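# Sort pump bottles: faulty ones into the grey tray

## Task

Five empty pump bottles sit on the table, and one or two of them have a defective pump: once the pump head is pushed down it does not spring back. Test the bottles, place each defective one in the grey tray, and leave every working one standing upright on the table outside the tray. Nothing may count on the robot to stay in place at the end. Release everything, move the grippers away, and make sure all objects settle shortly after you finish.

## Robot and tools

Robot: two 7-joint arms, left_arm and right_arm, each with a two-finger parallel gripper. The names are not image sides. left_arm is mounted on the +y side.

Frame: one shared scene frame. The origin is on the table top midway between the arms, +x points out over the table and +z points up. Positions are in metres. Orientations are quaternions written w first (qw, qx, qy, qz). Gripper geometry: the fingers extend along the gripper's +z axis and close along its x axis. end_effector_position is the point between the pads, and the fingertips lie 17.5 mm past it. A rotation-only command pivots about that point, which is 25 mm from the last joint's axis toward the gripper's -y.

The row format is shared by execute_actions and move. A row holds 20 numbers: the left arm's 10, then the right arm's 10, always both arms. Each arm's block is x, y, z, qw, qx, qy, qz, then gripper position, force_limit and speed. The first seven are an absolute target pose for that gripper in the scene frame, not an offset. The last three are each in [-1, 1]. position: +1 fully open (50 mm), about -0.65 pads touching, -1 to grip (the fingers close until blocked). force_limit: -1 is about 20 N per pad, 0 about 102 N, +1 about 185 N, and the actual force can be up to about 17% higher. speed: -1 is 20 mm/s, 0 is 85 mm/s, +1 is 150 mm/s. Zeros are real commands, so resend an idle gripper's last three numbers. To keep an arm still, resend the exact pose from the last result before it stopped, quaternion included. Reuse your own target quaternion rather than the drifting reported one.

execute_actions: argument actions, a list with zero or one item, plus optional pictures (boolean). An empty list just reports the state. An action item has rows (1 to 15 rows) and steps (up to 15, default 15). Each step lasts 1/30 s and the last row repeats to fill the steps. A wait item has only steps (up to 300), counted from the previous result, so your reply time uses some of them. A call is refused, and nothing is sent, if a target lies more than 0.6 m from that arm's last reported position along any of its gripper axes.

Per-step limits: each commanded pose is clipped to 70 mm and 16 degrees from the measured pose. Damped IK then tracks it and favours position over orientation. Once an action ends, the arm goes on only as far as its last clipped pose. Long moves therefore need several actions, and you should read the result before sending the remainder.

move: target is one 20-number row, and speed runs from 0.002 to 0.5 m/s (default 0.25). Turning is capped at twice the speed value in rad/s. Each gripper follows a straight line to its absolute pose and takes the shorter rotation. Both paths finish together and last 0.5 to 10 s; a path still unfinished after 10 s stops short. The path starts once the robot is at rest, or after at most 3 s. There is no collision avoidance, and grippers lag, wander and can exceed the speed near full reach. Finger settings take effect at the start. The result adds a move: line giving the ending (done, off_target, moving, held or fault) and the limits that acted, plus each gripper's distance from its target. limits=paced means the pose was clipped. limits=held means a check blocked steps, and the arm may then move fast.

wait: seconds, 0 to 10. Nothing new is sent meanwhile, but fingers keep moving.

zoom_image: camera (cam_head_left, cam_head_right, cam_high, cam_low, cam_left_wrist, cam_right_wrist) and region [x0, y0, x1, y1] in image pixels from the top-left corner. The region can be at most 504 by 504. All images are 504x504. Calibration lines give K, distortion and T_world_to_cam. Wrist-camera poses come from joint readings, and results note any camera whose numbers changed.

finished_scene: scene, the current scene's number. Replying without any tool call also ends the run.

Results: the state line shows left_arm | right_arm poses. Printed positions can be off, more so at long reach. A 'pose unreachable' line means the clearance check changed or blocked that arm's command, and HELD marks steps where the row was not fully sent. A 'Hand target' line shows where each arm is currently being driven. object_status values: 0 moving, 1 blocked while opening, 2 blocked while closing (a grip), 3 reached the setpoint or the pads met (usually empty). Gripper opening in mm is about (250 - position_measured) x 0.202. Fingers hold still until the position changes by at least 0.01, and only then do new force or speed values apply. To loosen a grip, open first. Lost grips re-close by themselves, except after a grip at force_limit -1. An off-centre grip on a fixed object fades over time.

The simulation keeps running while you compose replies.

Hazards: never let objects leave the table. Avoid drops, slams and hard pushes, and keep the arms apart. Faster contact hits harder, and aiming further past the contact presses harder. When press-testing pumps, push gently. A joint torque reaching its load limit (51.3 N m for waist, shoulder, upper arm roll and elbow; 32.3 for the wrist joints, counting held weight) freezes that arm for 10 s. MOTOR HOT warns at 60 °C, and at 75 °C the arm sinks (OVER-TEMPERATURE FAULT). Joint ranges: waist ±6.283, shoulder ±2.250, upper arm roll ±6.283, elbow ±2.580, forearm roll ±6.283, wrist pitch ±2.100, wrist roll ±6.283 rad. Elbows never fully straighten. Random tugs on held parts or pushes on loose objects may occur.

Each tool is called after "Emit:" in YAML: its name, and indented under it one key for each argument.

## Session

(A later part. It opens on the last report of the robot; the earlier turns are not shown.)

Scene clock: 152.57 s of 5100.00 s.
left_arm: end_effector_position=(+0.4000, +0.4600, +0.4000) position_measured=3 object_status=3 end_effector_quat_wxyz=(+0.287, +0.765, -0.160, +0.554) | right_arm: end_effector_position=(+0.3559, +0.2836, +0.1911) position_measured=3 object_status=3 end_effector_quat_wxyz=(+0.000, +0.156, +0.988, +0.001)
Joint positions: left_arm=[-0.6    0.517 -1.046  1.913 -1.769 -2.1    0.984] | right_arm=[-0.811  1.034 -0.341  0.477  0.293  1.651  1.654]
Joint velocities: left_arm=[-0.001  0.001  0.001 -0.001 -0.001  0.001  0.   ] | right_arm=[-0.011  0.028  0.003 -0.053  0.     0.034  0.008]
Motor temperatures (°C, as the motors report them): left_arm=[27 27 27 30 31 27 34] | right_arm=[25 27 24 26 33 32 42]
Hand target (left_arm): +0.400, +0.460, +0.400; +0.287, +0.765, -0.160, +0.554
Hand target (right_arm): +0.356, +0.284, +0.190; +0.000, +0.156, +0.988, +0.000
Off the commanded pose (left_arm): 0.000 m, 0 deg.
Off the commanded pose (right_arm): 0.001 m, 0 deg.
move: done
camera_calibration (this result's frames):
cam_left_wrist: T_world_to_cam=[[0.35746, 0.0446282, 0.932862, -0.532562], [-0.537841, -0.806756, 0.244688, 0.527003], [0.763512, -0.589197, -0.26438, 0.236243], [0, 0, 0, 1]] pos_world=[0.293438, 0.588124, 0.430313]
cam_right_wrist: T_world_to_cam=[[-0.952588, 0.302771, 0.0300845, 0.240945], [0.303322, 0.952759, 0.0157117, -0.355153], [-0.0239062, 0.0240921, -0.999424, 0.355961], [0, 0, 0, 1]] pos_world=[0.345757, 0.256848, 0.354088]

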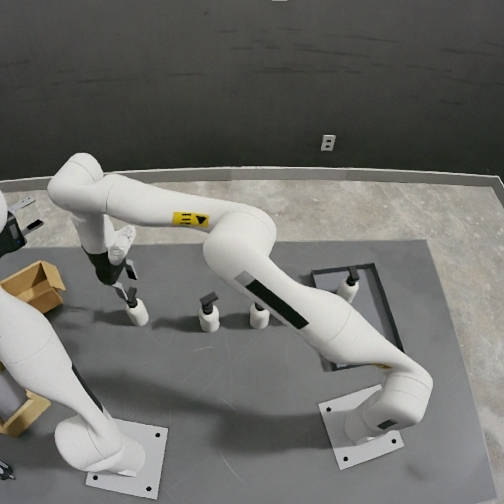

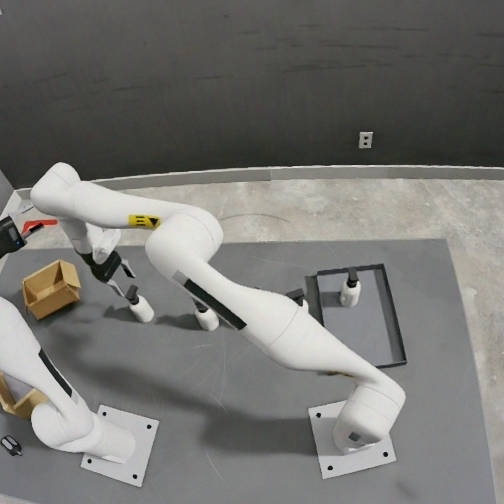

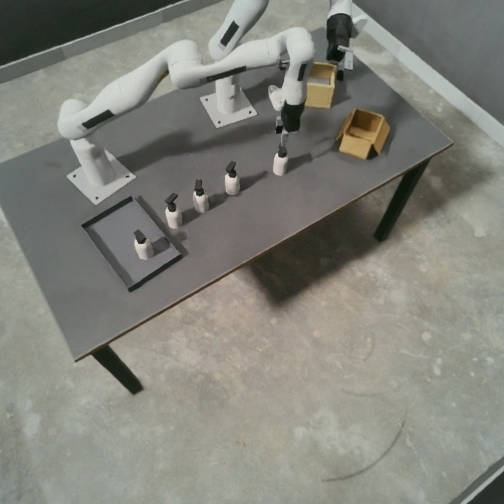

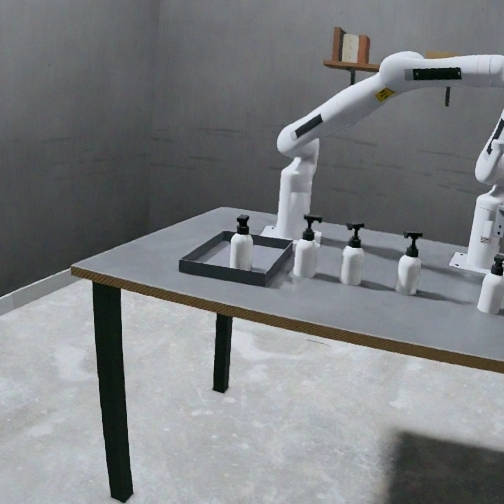

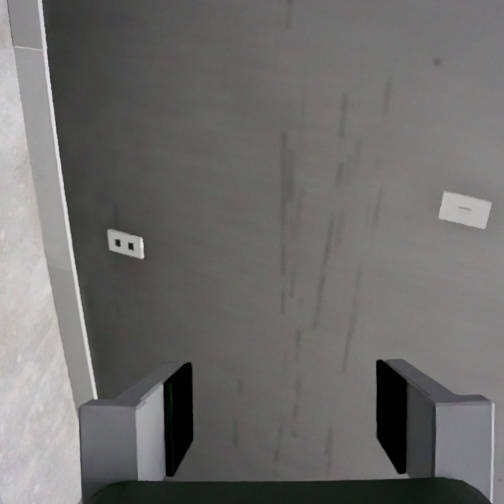

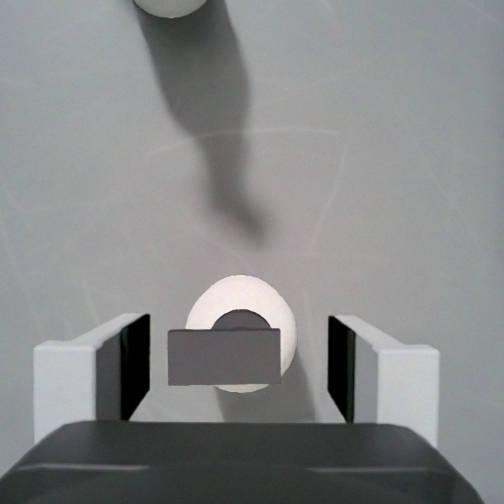

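Emit:
move:
  target: [0.40,0.46,0.40,0.287,0.765,-0.16,0.554,1,0,0,0.345,0.290,0.185,0,0.809,0.588,0,1,0,0.5]

Scene clock: 159.70 s of 5100.00 s.
left_arm: end_effector_position=(+0.4000, +0.4600, +0.4000) position_measured=3 object_status=3 end_effector_quat_wxyz=(+0.287, +0.765, -0.160, +0.554) | right_arm: end_effector_position=(+0.3452, +0.2901, +0.1849) position_measured=3 object_status=3 end_effector_quat_wxyz=(+0.000, +0.809, +0.588, -0.000)
Joint positions: left_arm=[-0.6    0.517 -1.046  1.913 -1.769 -2.1    0.984] | right_arm=[-0.82   0.947 -0.131  0.67   0.106  1.529  0.149]
Joint velocities: left_arm=[-0.001 -0.    -0.    -0.     0.    -0.001 -0.   ] | right_arm=[-0.001 -0.005  0.001  0.004 -0.    -0.003 -0.004]
Motor temperatures (°C, as the motors report them): left_arm=[27 27 27 30 31 27 34] | right_arm=[25 27 24 26 33 32 42]
Hand target (left_arm): +0.400, +0.460, +0.400; +0.287, +0.765, -0.160, +0.554
Hand target (right_arm): +0.345, +0.290, +0.185; +0.000, +0.809, +0.588, +0.000
Off the commanded pose (left_arm): 0.000 m, 0 deg.
Off the commanded pose (right_arm): 0.000 m, 0 deg.
After step 90, 0.57 s passed at rest.
move: done
camera_calibration (this result's frames):
cam_left_wrist: T_world_to_cam=[[0.35746, 0.044628, 0.932862, -0.532561], [-0.537841, -0.806756, 0.244688, 0.527003], [0.763512, -0.589197, -0.26438, 0.236243], [0, 0, 0, 1]] pos_world=[0.293438, 0.588124, 0.430313]
cam_right_wrist: T_world_to_cam=[[0.301838, 0.952875, 0.0303716, -0.392705], [0.953095, -0.302351, 0.0139101, -0.217821], [0.0224375, 0.0247484, -0.999442, 0.333127], [0, 0, 0, 1]] pos_world=[0.318663, 0.300096, 0.347898]

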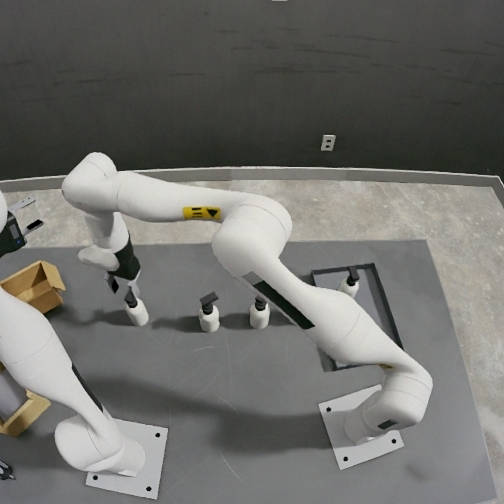

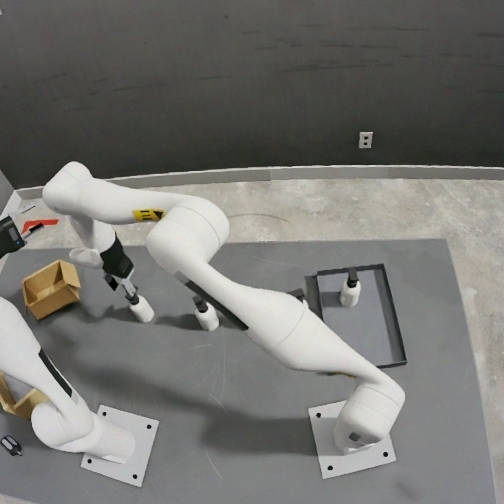

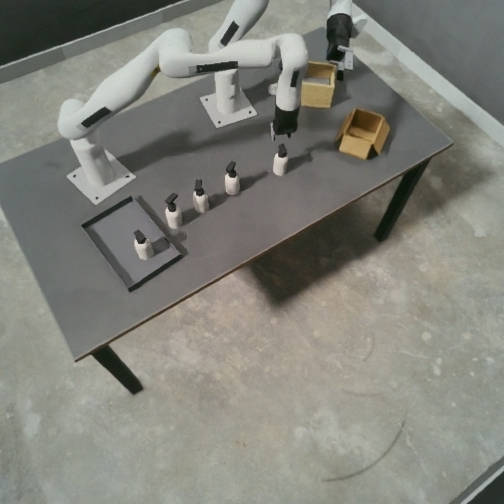

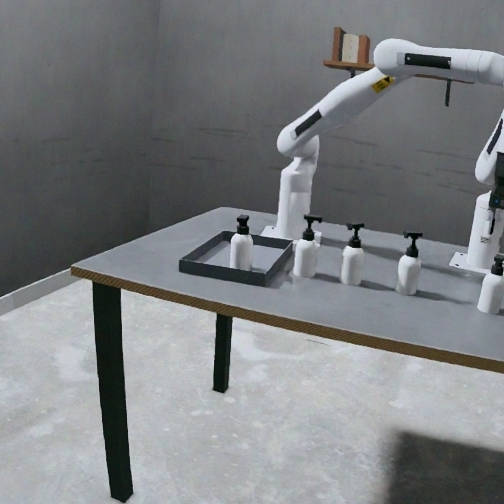

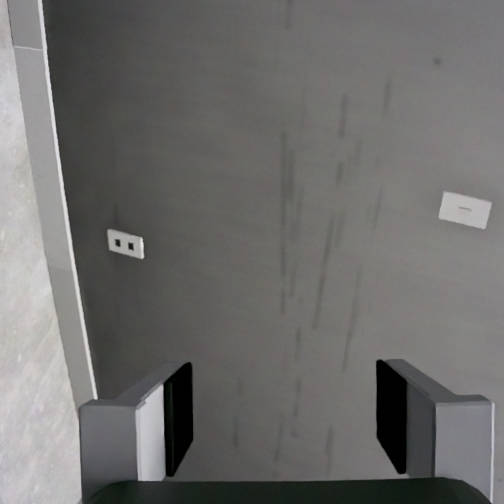

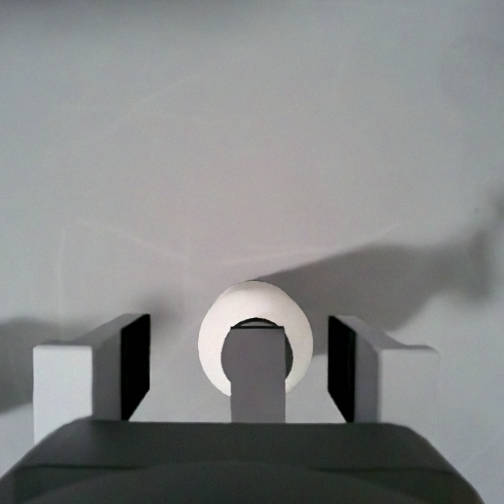

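Emit:
move:
  target: [0.40,0.46,0.40,0.287,0.765,-0.16,0.554,1,0,0,0.347,0.296,0.165,0,0.809,0.588,0,1,0,0.5]

Emit:
move:
  target: [0.40,0.46,0.40,0.287,0.765,-0.16,0.554,1,0,0,0.347,0.296,0.108,0,0.809,0.588,0,1,0,0.5]
  speed: 0.1

Emit:
move:
  target: [0.40,0.46,0.40,0.287,0.765,-0.16,0.554,1,0,0,0.347,0.296,0.108,0,0.809,0.588,0,-1,-0.5,0.5]

Emit:
move:
  target: [0.40,0.46,0.40,0.287,0.765,-0.16,0.554,1,0,0,0.347,0.296,0.16,0,0.809,0.588,0,-1,-0.5,0.5]
  speed: 0.15

Scene clock: 168.63 s of 5100.00 s.
left_arm: end_effector_position=(+0.4000, +0.4600, +0.4000) position_measured=3 object_status=3 end_effector_quat_wxyz=(+0.287, +0.765, -0.160, +0.554) | right_arm: end_effector_position=(+0.3470, +0.2960, +0.1651) position_measured=3 object_status=3 end_effector_quat_wxyz=(-0.000, +0.809, +0.588, +0.000)
Joint positions: left_arm=[-0.6    0.517 -1.046  1.913 -1.769 -2.1    0.984] | right_arm=[-0.822  0.975 -0.13   0.675  0.108  1.496  0.145]
Joint velocities: left_arm=[ 0.001 -0.001  0.001 -0.001 -0.003  0.    -0.   ] | right_arm=[-0.     0.003  0.    -0.001 -0.001 -0.001 -0.   ]
Motor temperatures (°C, as the motors report them): left_arm=[27 27 27 30 31 27 34] | right_arm=[25 27 24 26 33 32 42]
Hand target (left_arm): +0.400, +0.460, +0.400; +0.287, +0.765, -0.160, +0.554
Hand target (right_arm): +0.347, +0.296, +0.165; +0.000, +0.809, +0.588, +0.000
Off the commanded pose (left_arm): 0.000 m, 0 deg.
Off the commanded pose (right_arm): 0.000 m, 0 deg.
After step 90, 5.20 s passed at rest.
move: done
camera_calibration (this result's frames):
cam_left_wrist: T_world_to_cam=[[0.35746, 0.044628, 0.932862, -0.532561], [-0.537841, -0.806756, 0.244688, 0.527003], [0.763512, -0.589197, -0.26438, 0.236243], [0, 0, 0, 1]] pos_world=[0.293438, 0.588124, 0.430313]
cam_right_wrist: T_world_to_cam=[[0.302579, 0.95263, 0.0307018, -0.39856], [0.952859, -0.303098, 0.0138506, -0.217206], [0.0225002, 0.0250636, -0.999433, 0.313062], [0, 0, 0, 1]] pos_world=[0.320518, 0.305999, 0.328129]

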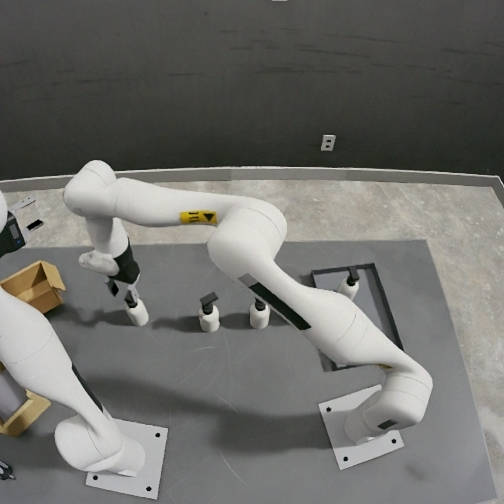

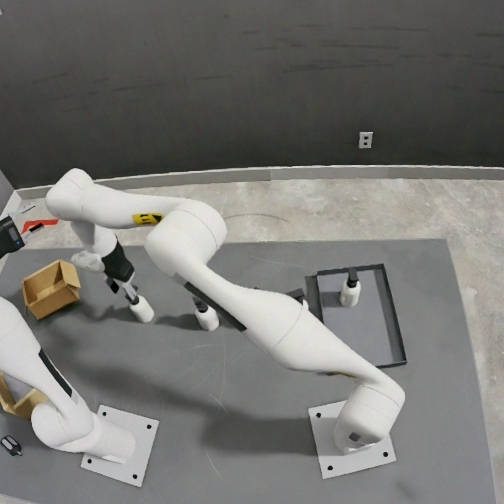

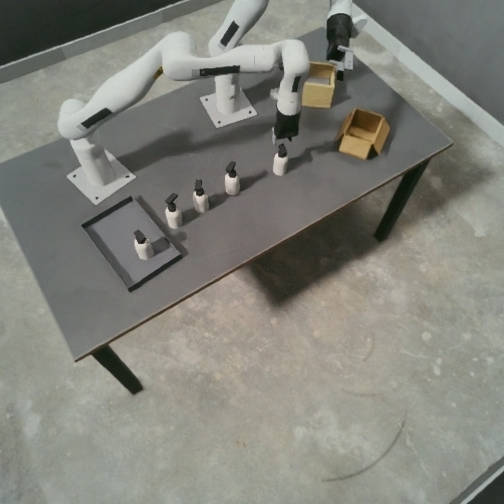

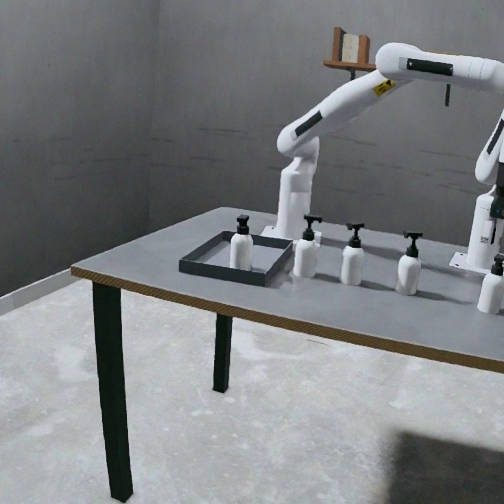

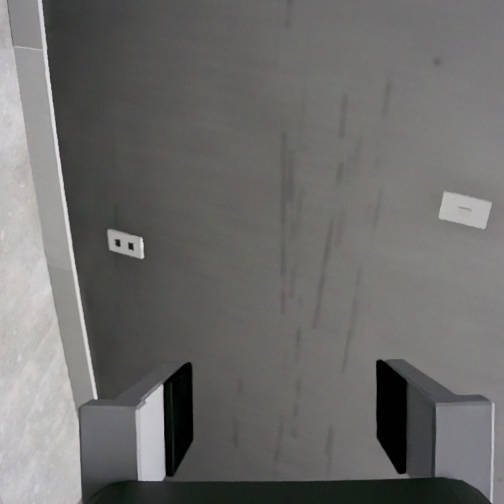

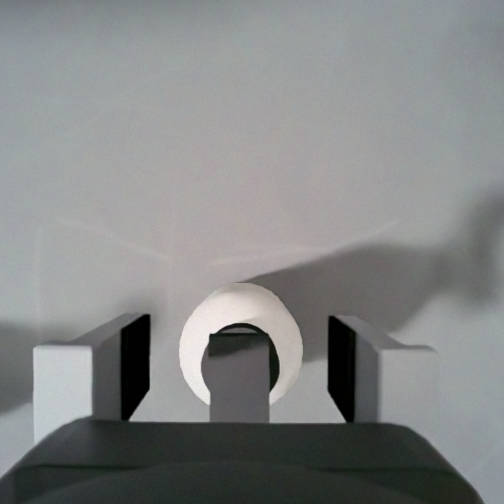

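Scene clock: 169.57 s of 5100.00 s.
left_arm: end_effector_position=(+0.4000, +0.4600, +0.4000) position_measured=3 object_status=3 end_effector_quat_wxyz=(+0.287, +0.765, -0.160, +0.554) | right_arm: end_effector_position=(+0.3471, +0.2962, +0.1080) position_measured=3 object_status=3 end_effector_quat_wxyz=(+0.000, +0.809, +0.588, -0.000)
Joint positions: left_arm=[-0.6    0.517 -1.046  1.913 -1.769 -2.1    0.984] | right_arm=[-0.816  1.007 -0.132  0.791  0.114  1.349  0.137]
Joint velocities: left_arm=[ 0.     0.002  0.001  0.     0.    -0.     0.   ] | right_arm=[ 0.001 -0.    -0.     0.002  0.001 -0.004  0.   ]
Motor temperatures (°C, as the motors report them): left_arm=[27 27 27 30 31 27 34] | right_arm=[25 27 24 26 33 32 42]
Hand target (left_arm): +0.400, +0.460, +0.400; +0.287, +0.765, -0.160, +0.554
Hand target (right_arm): +0.347, +0.296, +0.108; +0.000, +0.809, +0.588, +0.000
Off the commanded pose (left_arm): 0.000 m, 0 deg.
Off the commanded pose (right_arm): 0.000 m, 0 deg.
move: done
camera_calibration (this result's frames):
cam_left_wrist: T_world_to_cam=[[0.35746, 0.0446282, 0.932862, -0.532562], [-0.537841, -0.806756, 0.244688, 0.527003], [0.763512, -0.589197, -0.26438, 0.236243], [0, 0, 0, 1]] pos_world=[0.293438, 0.588124, 0.430313]
cam_right_wrist: T_world_to_cam=[[0.302335, 0.952713, 0.0305081, -0.396886], [0.952939, -0.302849, 0.013808, -0.216566], [0.0223944, 0.0248978, -0.999439, 0.256039], [0, 0, 0, 1]] pos_world=[0.320633, 0.306157, 0.270994]

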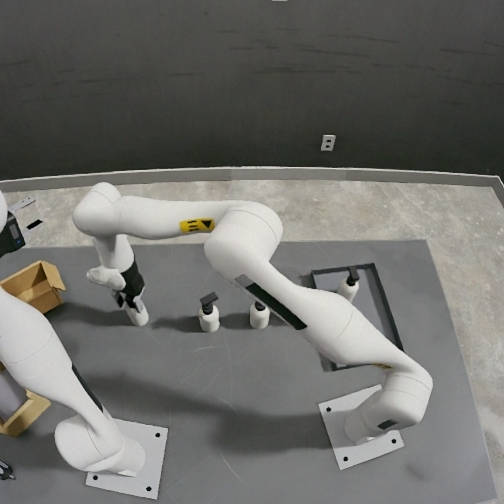

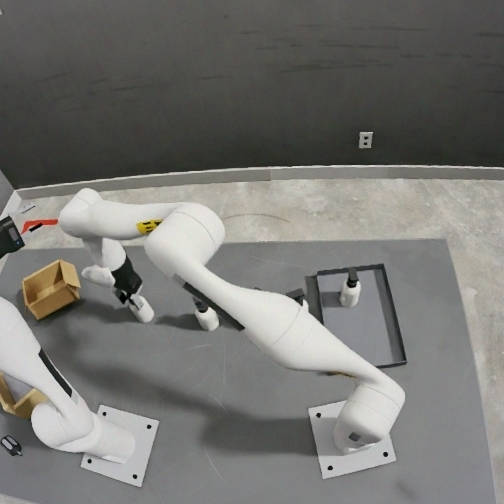

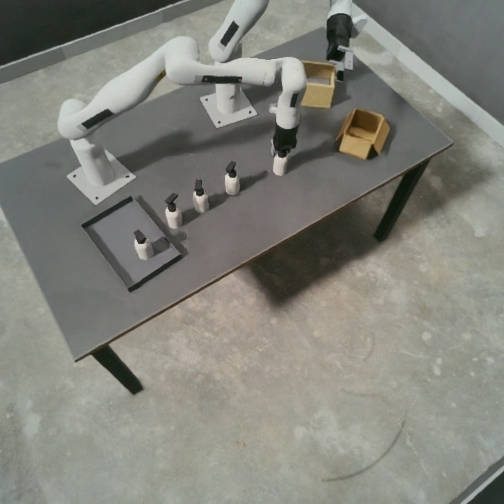

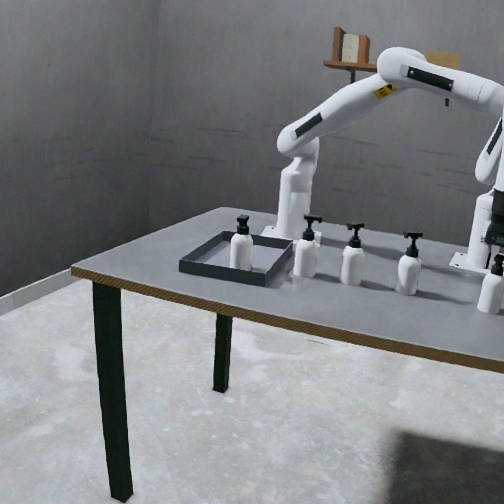

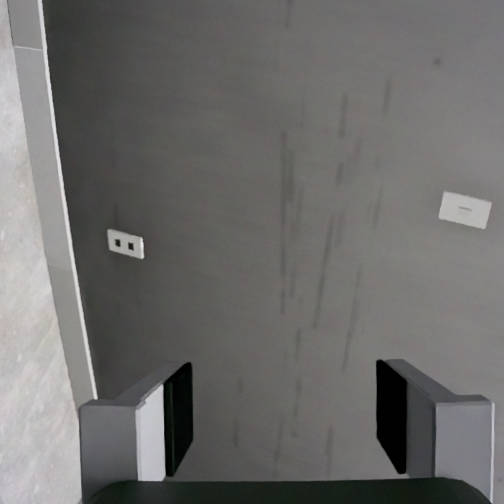

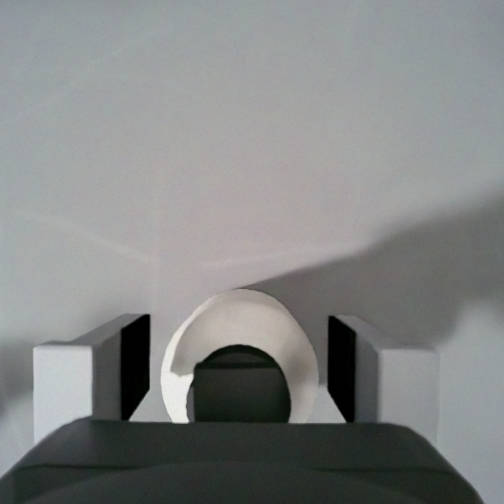

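Scene clock: 170.27 s of 5100.00 s.
left_arm: end_effector_position=(+0.4000, +0.4600, +0.4000) position_measured=3 object_status=3 end_effector_quat_wxyz=(+0.287, +0.765, -0.160, +0.554) | right_arm: end_effector_position=(+0.3470, +0.2960, +0.1080) position_measured=124 object_status=2 end_effector_quat_wxyz=(+0.000, +0.809, +0.588, +0.000)
Joint positions: left_arm=[-0.6    0.517 -1.046  1.913 -1.769 -2.1    0.984] | right_arm=[-0.816  1.006 -0.132  0.793  0.114  1.348  0.136]
Joint velocities: left_arm=[ 0.     0.     0.     0.001 -0.002  0.001  0.001] | right_arm=[-0.    -0.     0.     0.001 -0.     0.     0.   ]
Motor temperatures (°C, as the motors report them): left_arm=[27 27 27 30 31 27 34] | right_arm=[25 27 24 26 33 32 42]
Hand target (left_arm): +0.400, +0.460, +0.400; +0.287, +0.765, -0.160, +0.554
Hand target (right_arm): +0.347, +0.296, +0.108; -0.000, +0.809, +0.588, -0.000
Off the commanded pose (left_arm): 0.000 m, 0 deg.
Off the commanded pose (right_arm): 0.000 m, 0 deg.
move: done
camera_calibration (this result's frames):
cam_left_wrist: T_world_to_cam=[[0.35746, 0.0446281, 0.932862, -0.532562], [-0.537841, -0.806756, 0.244688, 0.527003], [0.763512, -0.589197, -0.26438, 0.236243], [0, 0, 0, 1]] pos_world=[0.293438, 0.588124, 0.430313]
cam_right_wrist: T_world_to_cam=[[0.302664, 0.952605, 0.0306387, -0.396787], [0.952833, -0.303181, 0.0138163, -0.216372], [0.0224505, 0.0250118, -0.999435, 0.255991], [0, 0, 0, 1]] pos_world=[0.320513, 0.305978, 0.270993]

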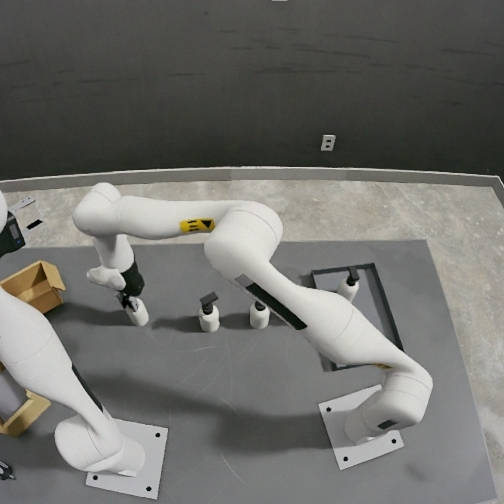

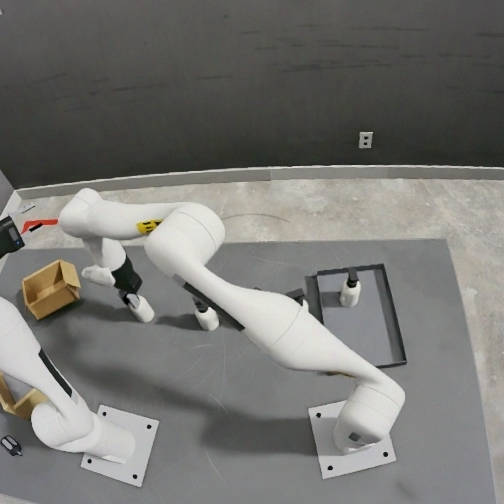

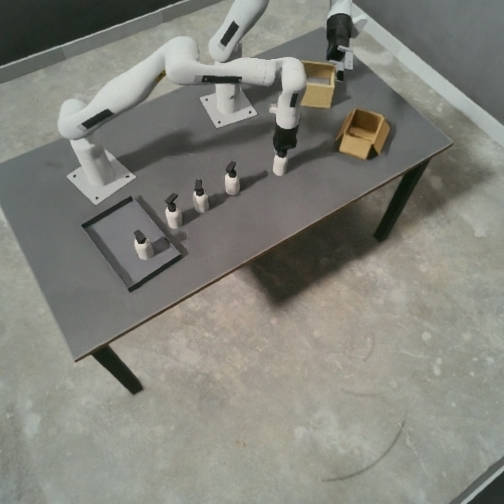

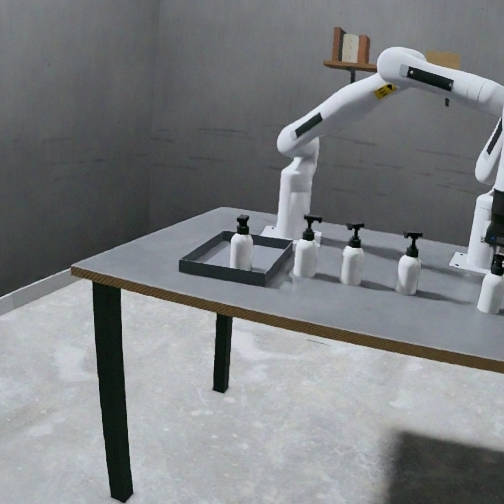

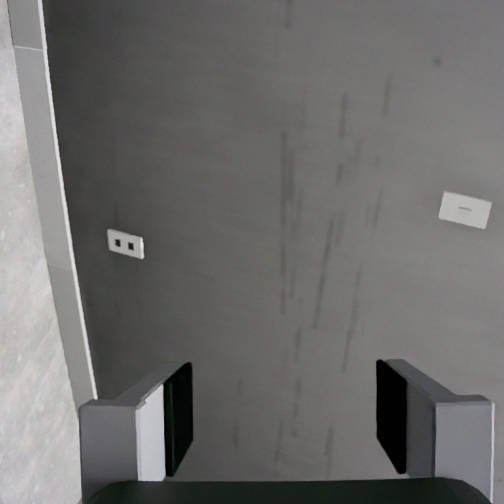

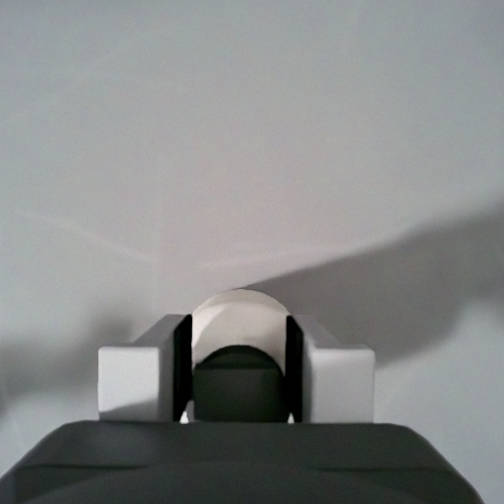

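Scene clock: 171.10 s of 5100.00 s.
left_arm: end_effector_position=(+0.4000, +0.4600, +0.4000) position_measured=3 object_status=3 end_effector_quat_wxyz=(+0.287, +0.765, -0.160, +0.554) | right_arm: end_effector_position=(+0.3469, +0.2958, +0.1601) position_measured=124 object_status=2 end_effector_quat_wxyz=(-0.000, +0.809, +0.588, +0.000)
Joint positions: left_arm=[-0.6    0.517 -1.046  1.913 -1.769 -2.1    0.984] | right_arm=[-0.821  0.975 -0.131  0.69   0.108  1.48   0.144]
Joint velocities: left_arm=[ 0.001 -0.001  0.     0.002  0.    -0.     0.   ] | right_arm=[-0.001  0.001 -0.    -0.004 -0.     0.003 -0.   ]
Motor temperatures (°C, as the motors report them): left_arm=[27 27 27 30 31 27 34] | right_arm=[25 27 24 26 33 32 42]
Hand target (left_arm): +0.400, +0.460, +0.400; +0.287, +0.765, -0.160, +0.554
Hand target (right_arm): +0.347, +0.296, +0.160; -0.000, +0.809, +0.588, -0.000
Off the commanded pose (left_arm): 0.000 m, 0 deg.
Off the commanded pose (right_arm): 0.000 m, 0 deg.
move: done
camera_calibration (this result's frames):
cam_left_wrist: T_world_to_cam=[[0.357459, 0.0446283, 0.932862, -0.532562], [-0.537841, -0.806756, 0.244688, 0.527003], [0.763512, -0.589197, -0.26438, 0.236243], [0, 0, 0, 1]] pos_world=[0.293438, 0.588124, 0.430313]
cam_right_wrist: T_world_to_cam=[[0.302979, 0.952497, 0.0308652, -0.398295], [0.95273, -0.303502, 0.0138462, -0.216917], [0.0225561, 0.0252111, -0.999428, 0.308003], [0, 0, 0, 1]] pos_world=[0.320391, 0.305775, 0.323123]

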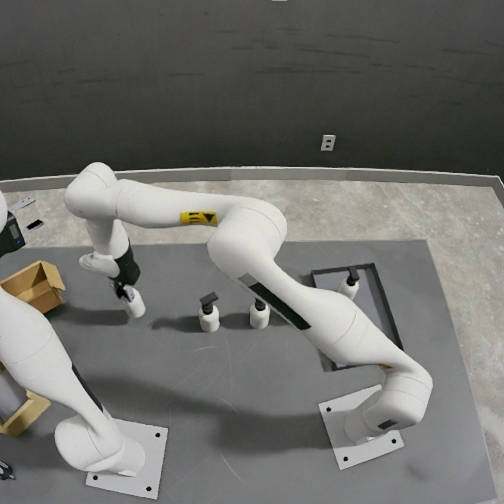

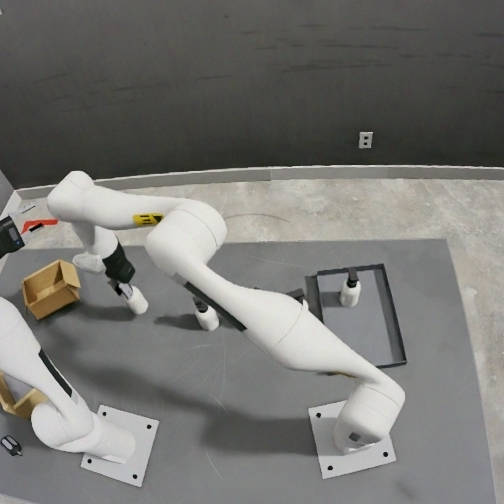

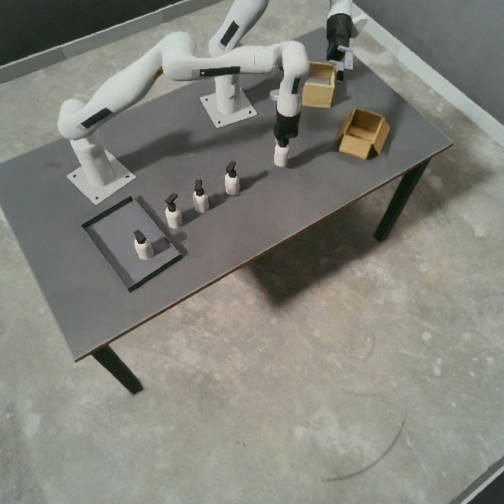

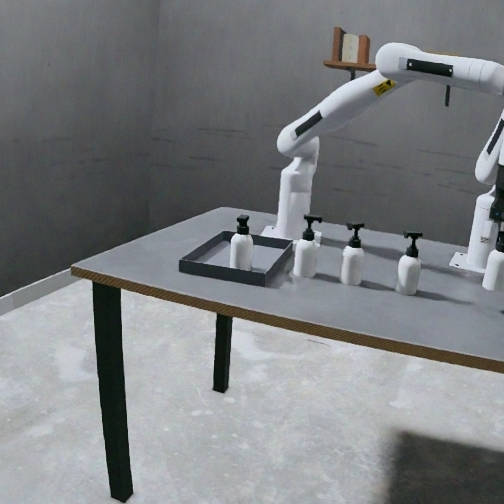

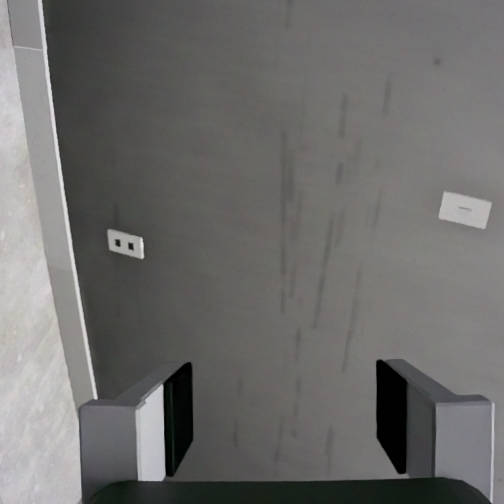

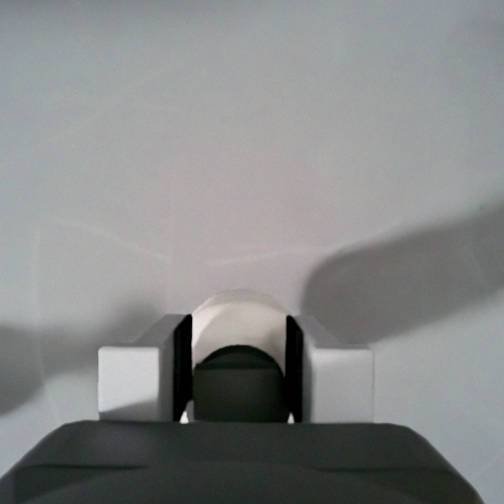

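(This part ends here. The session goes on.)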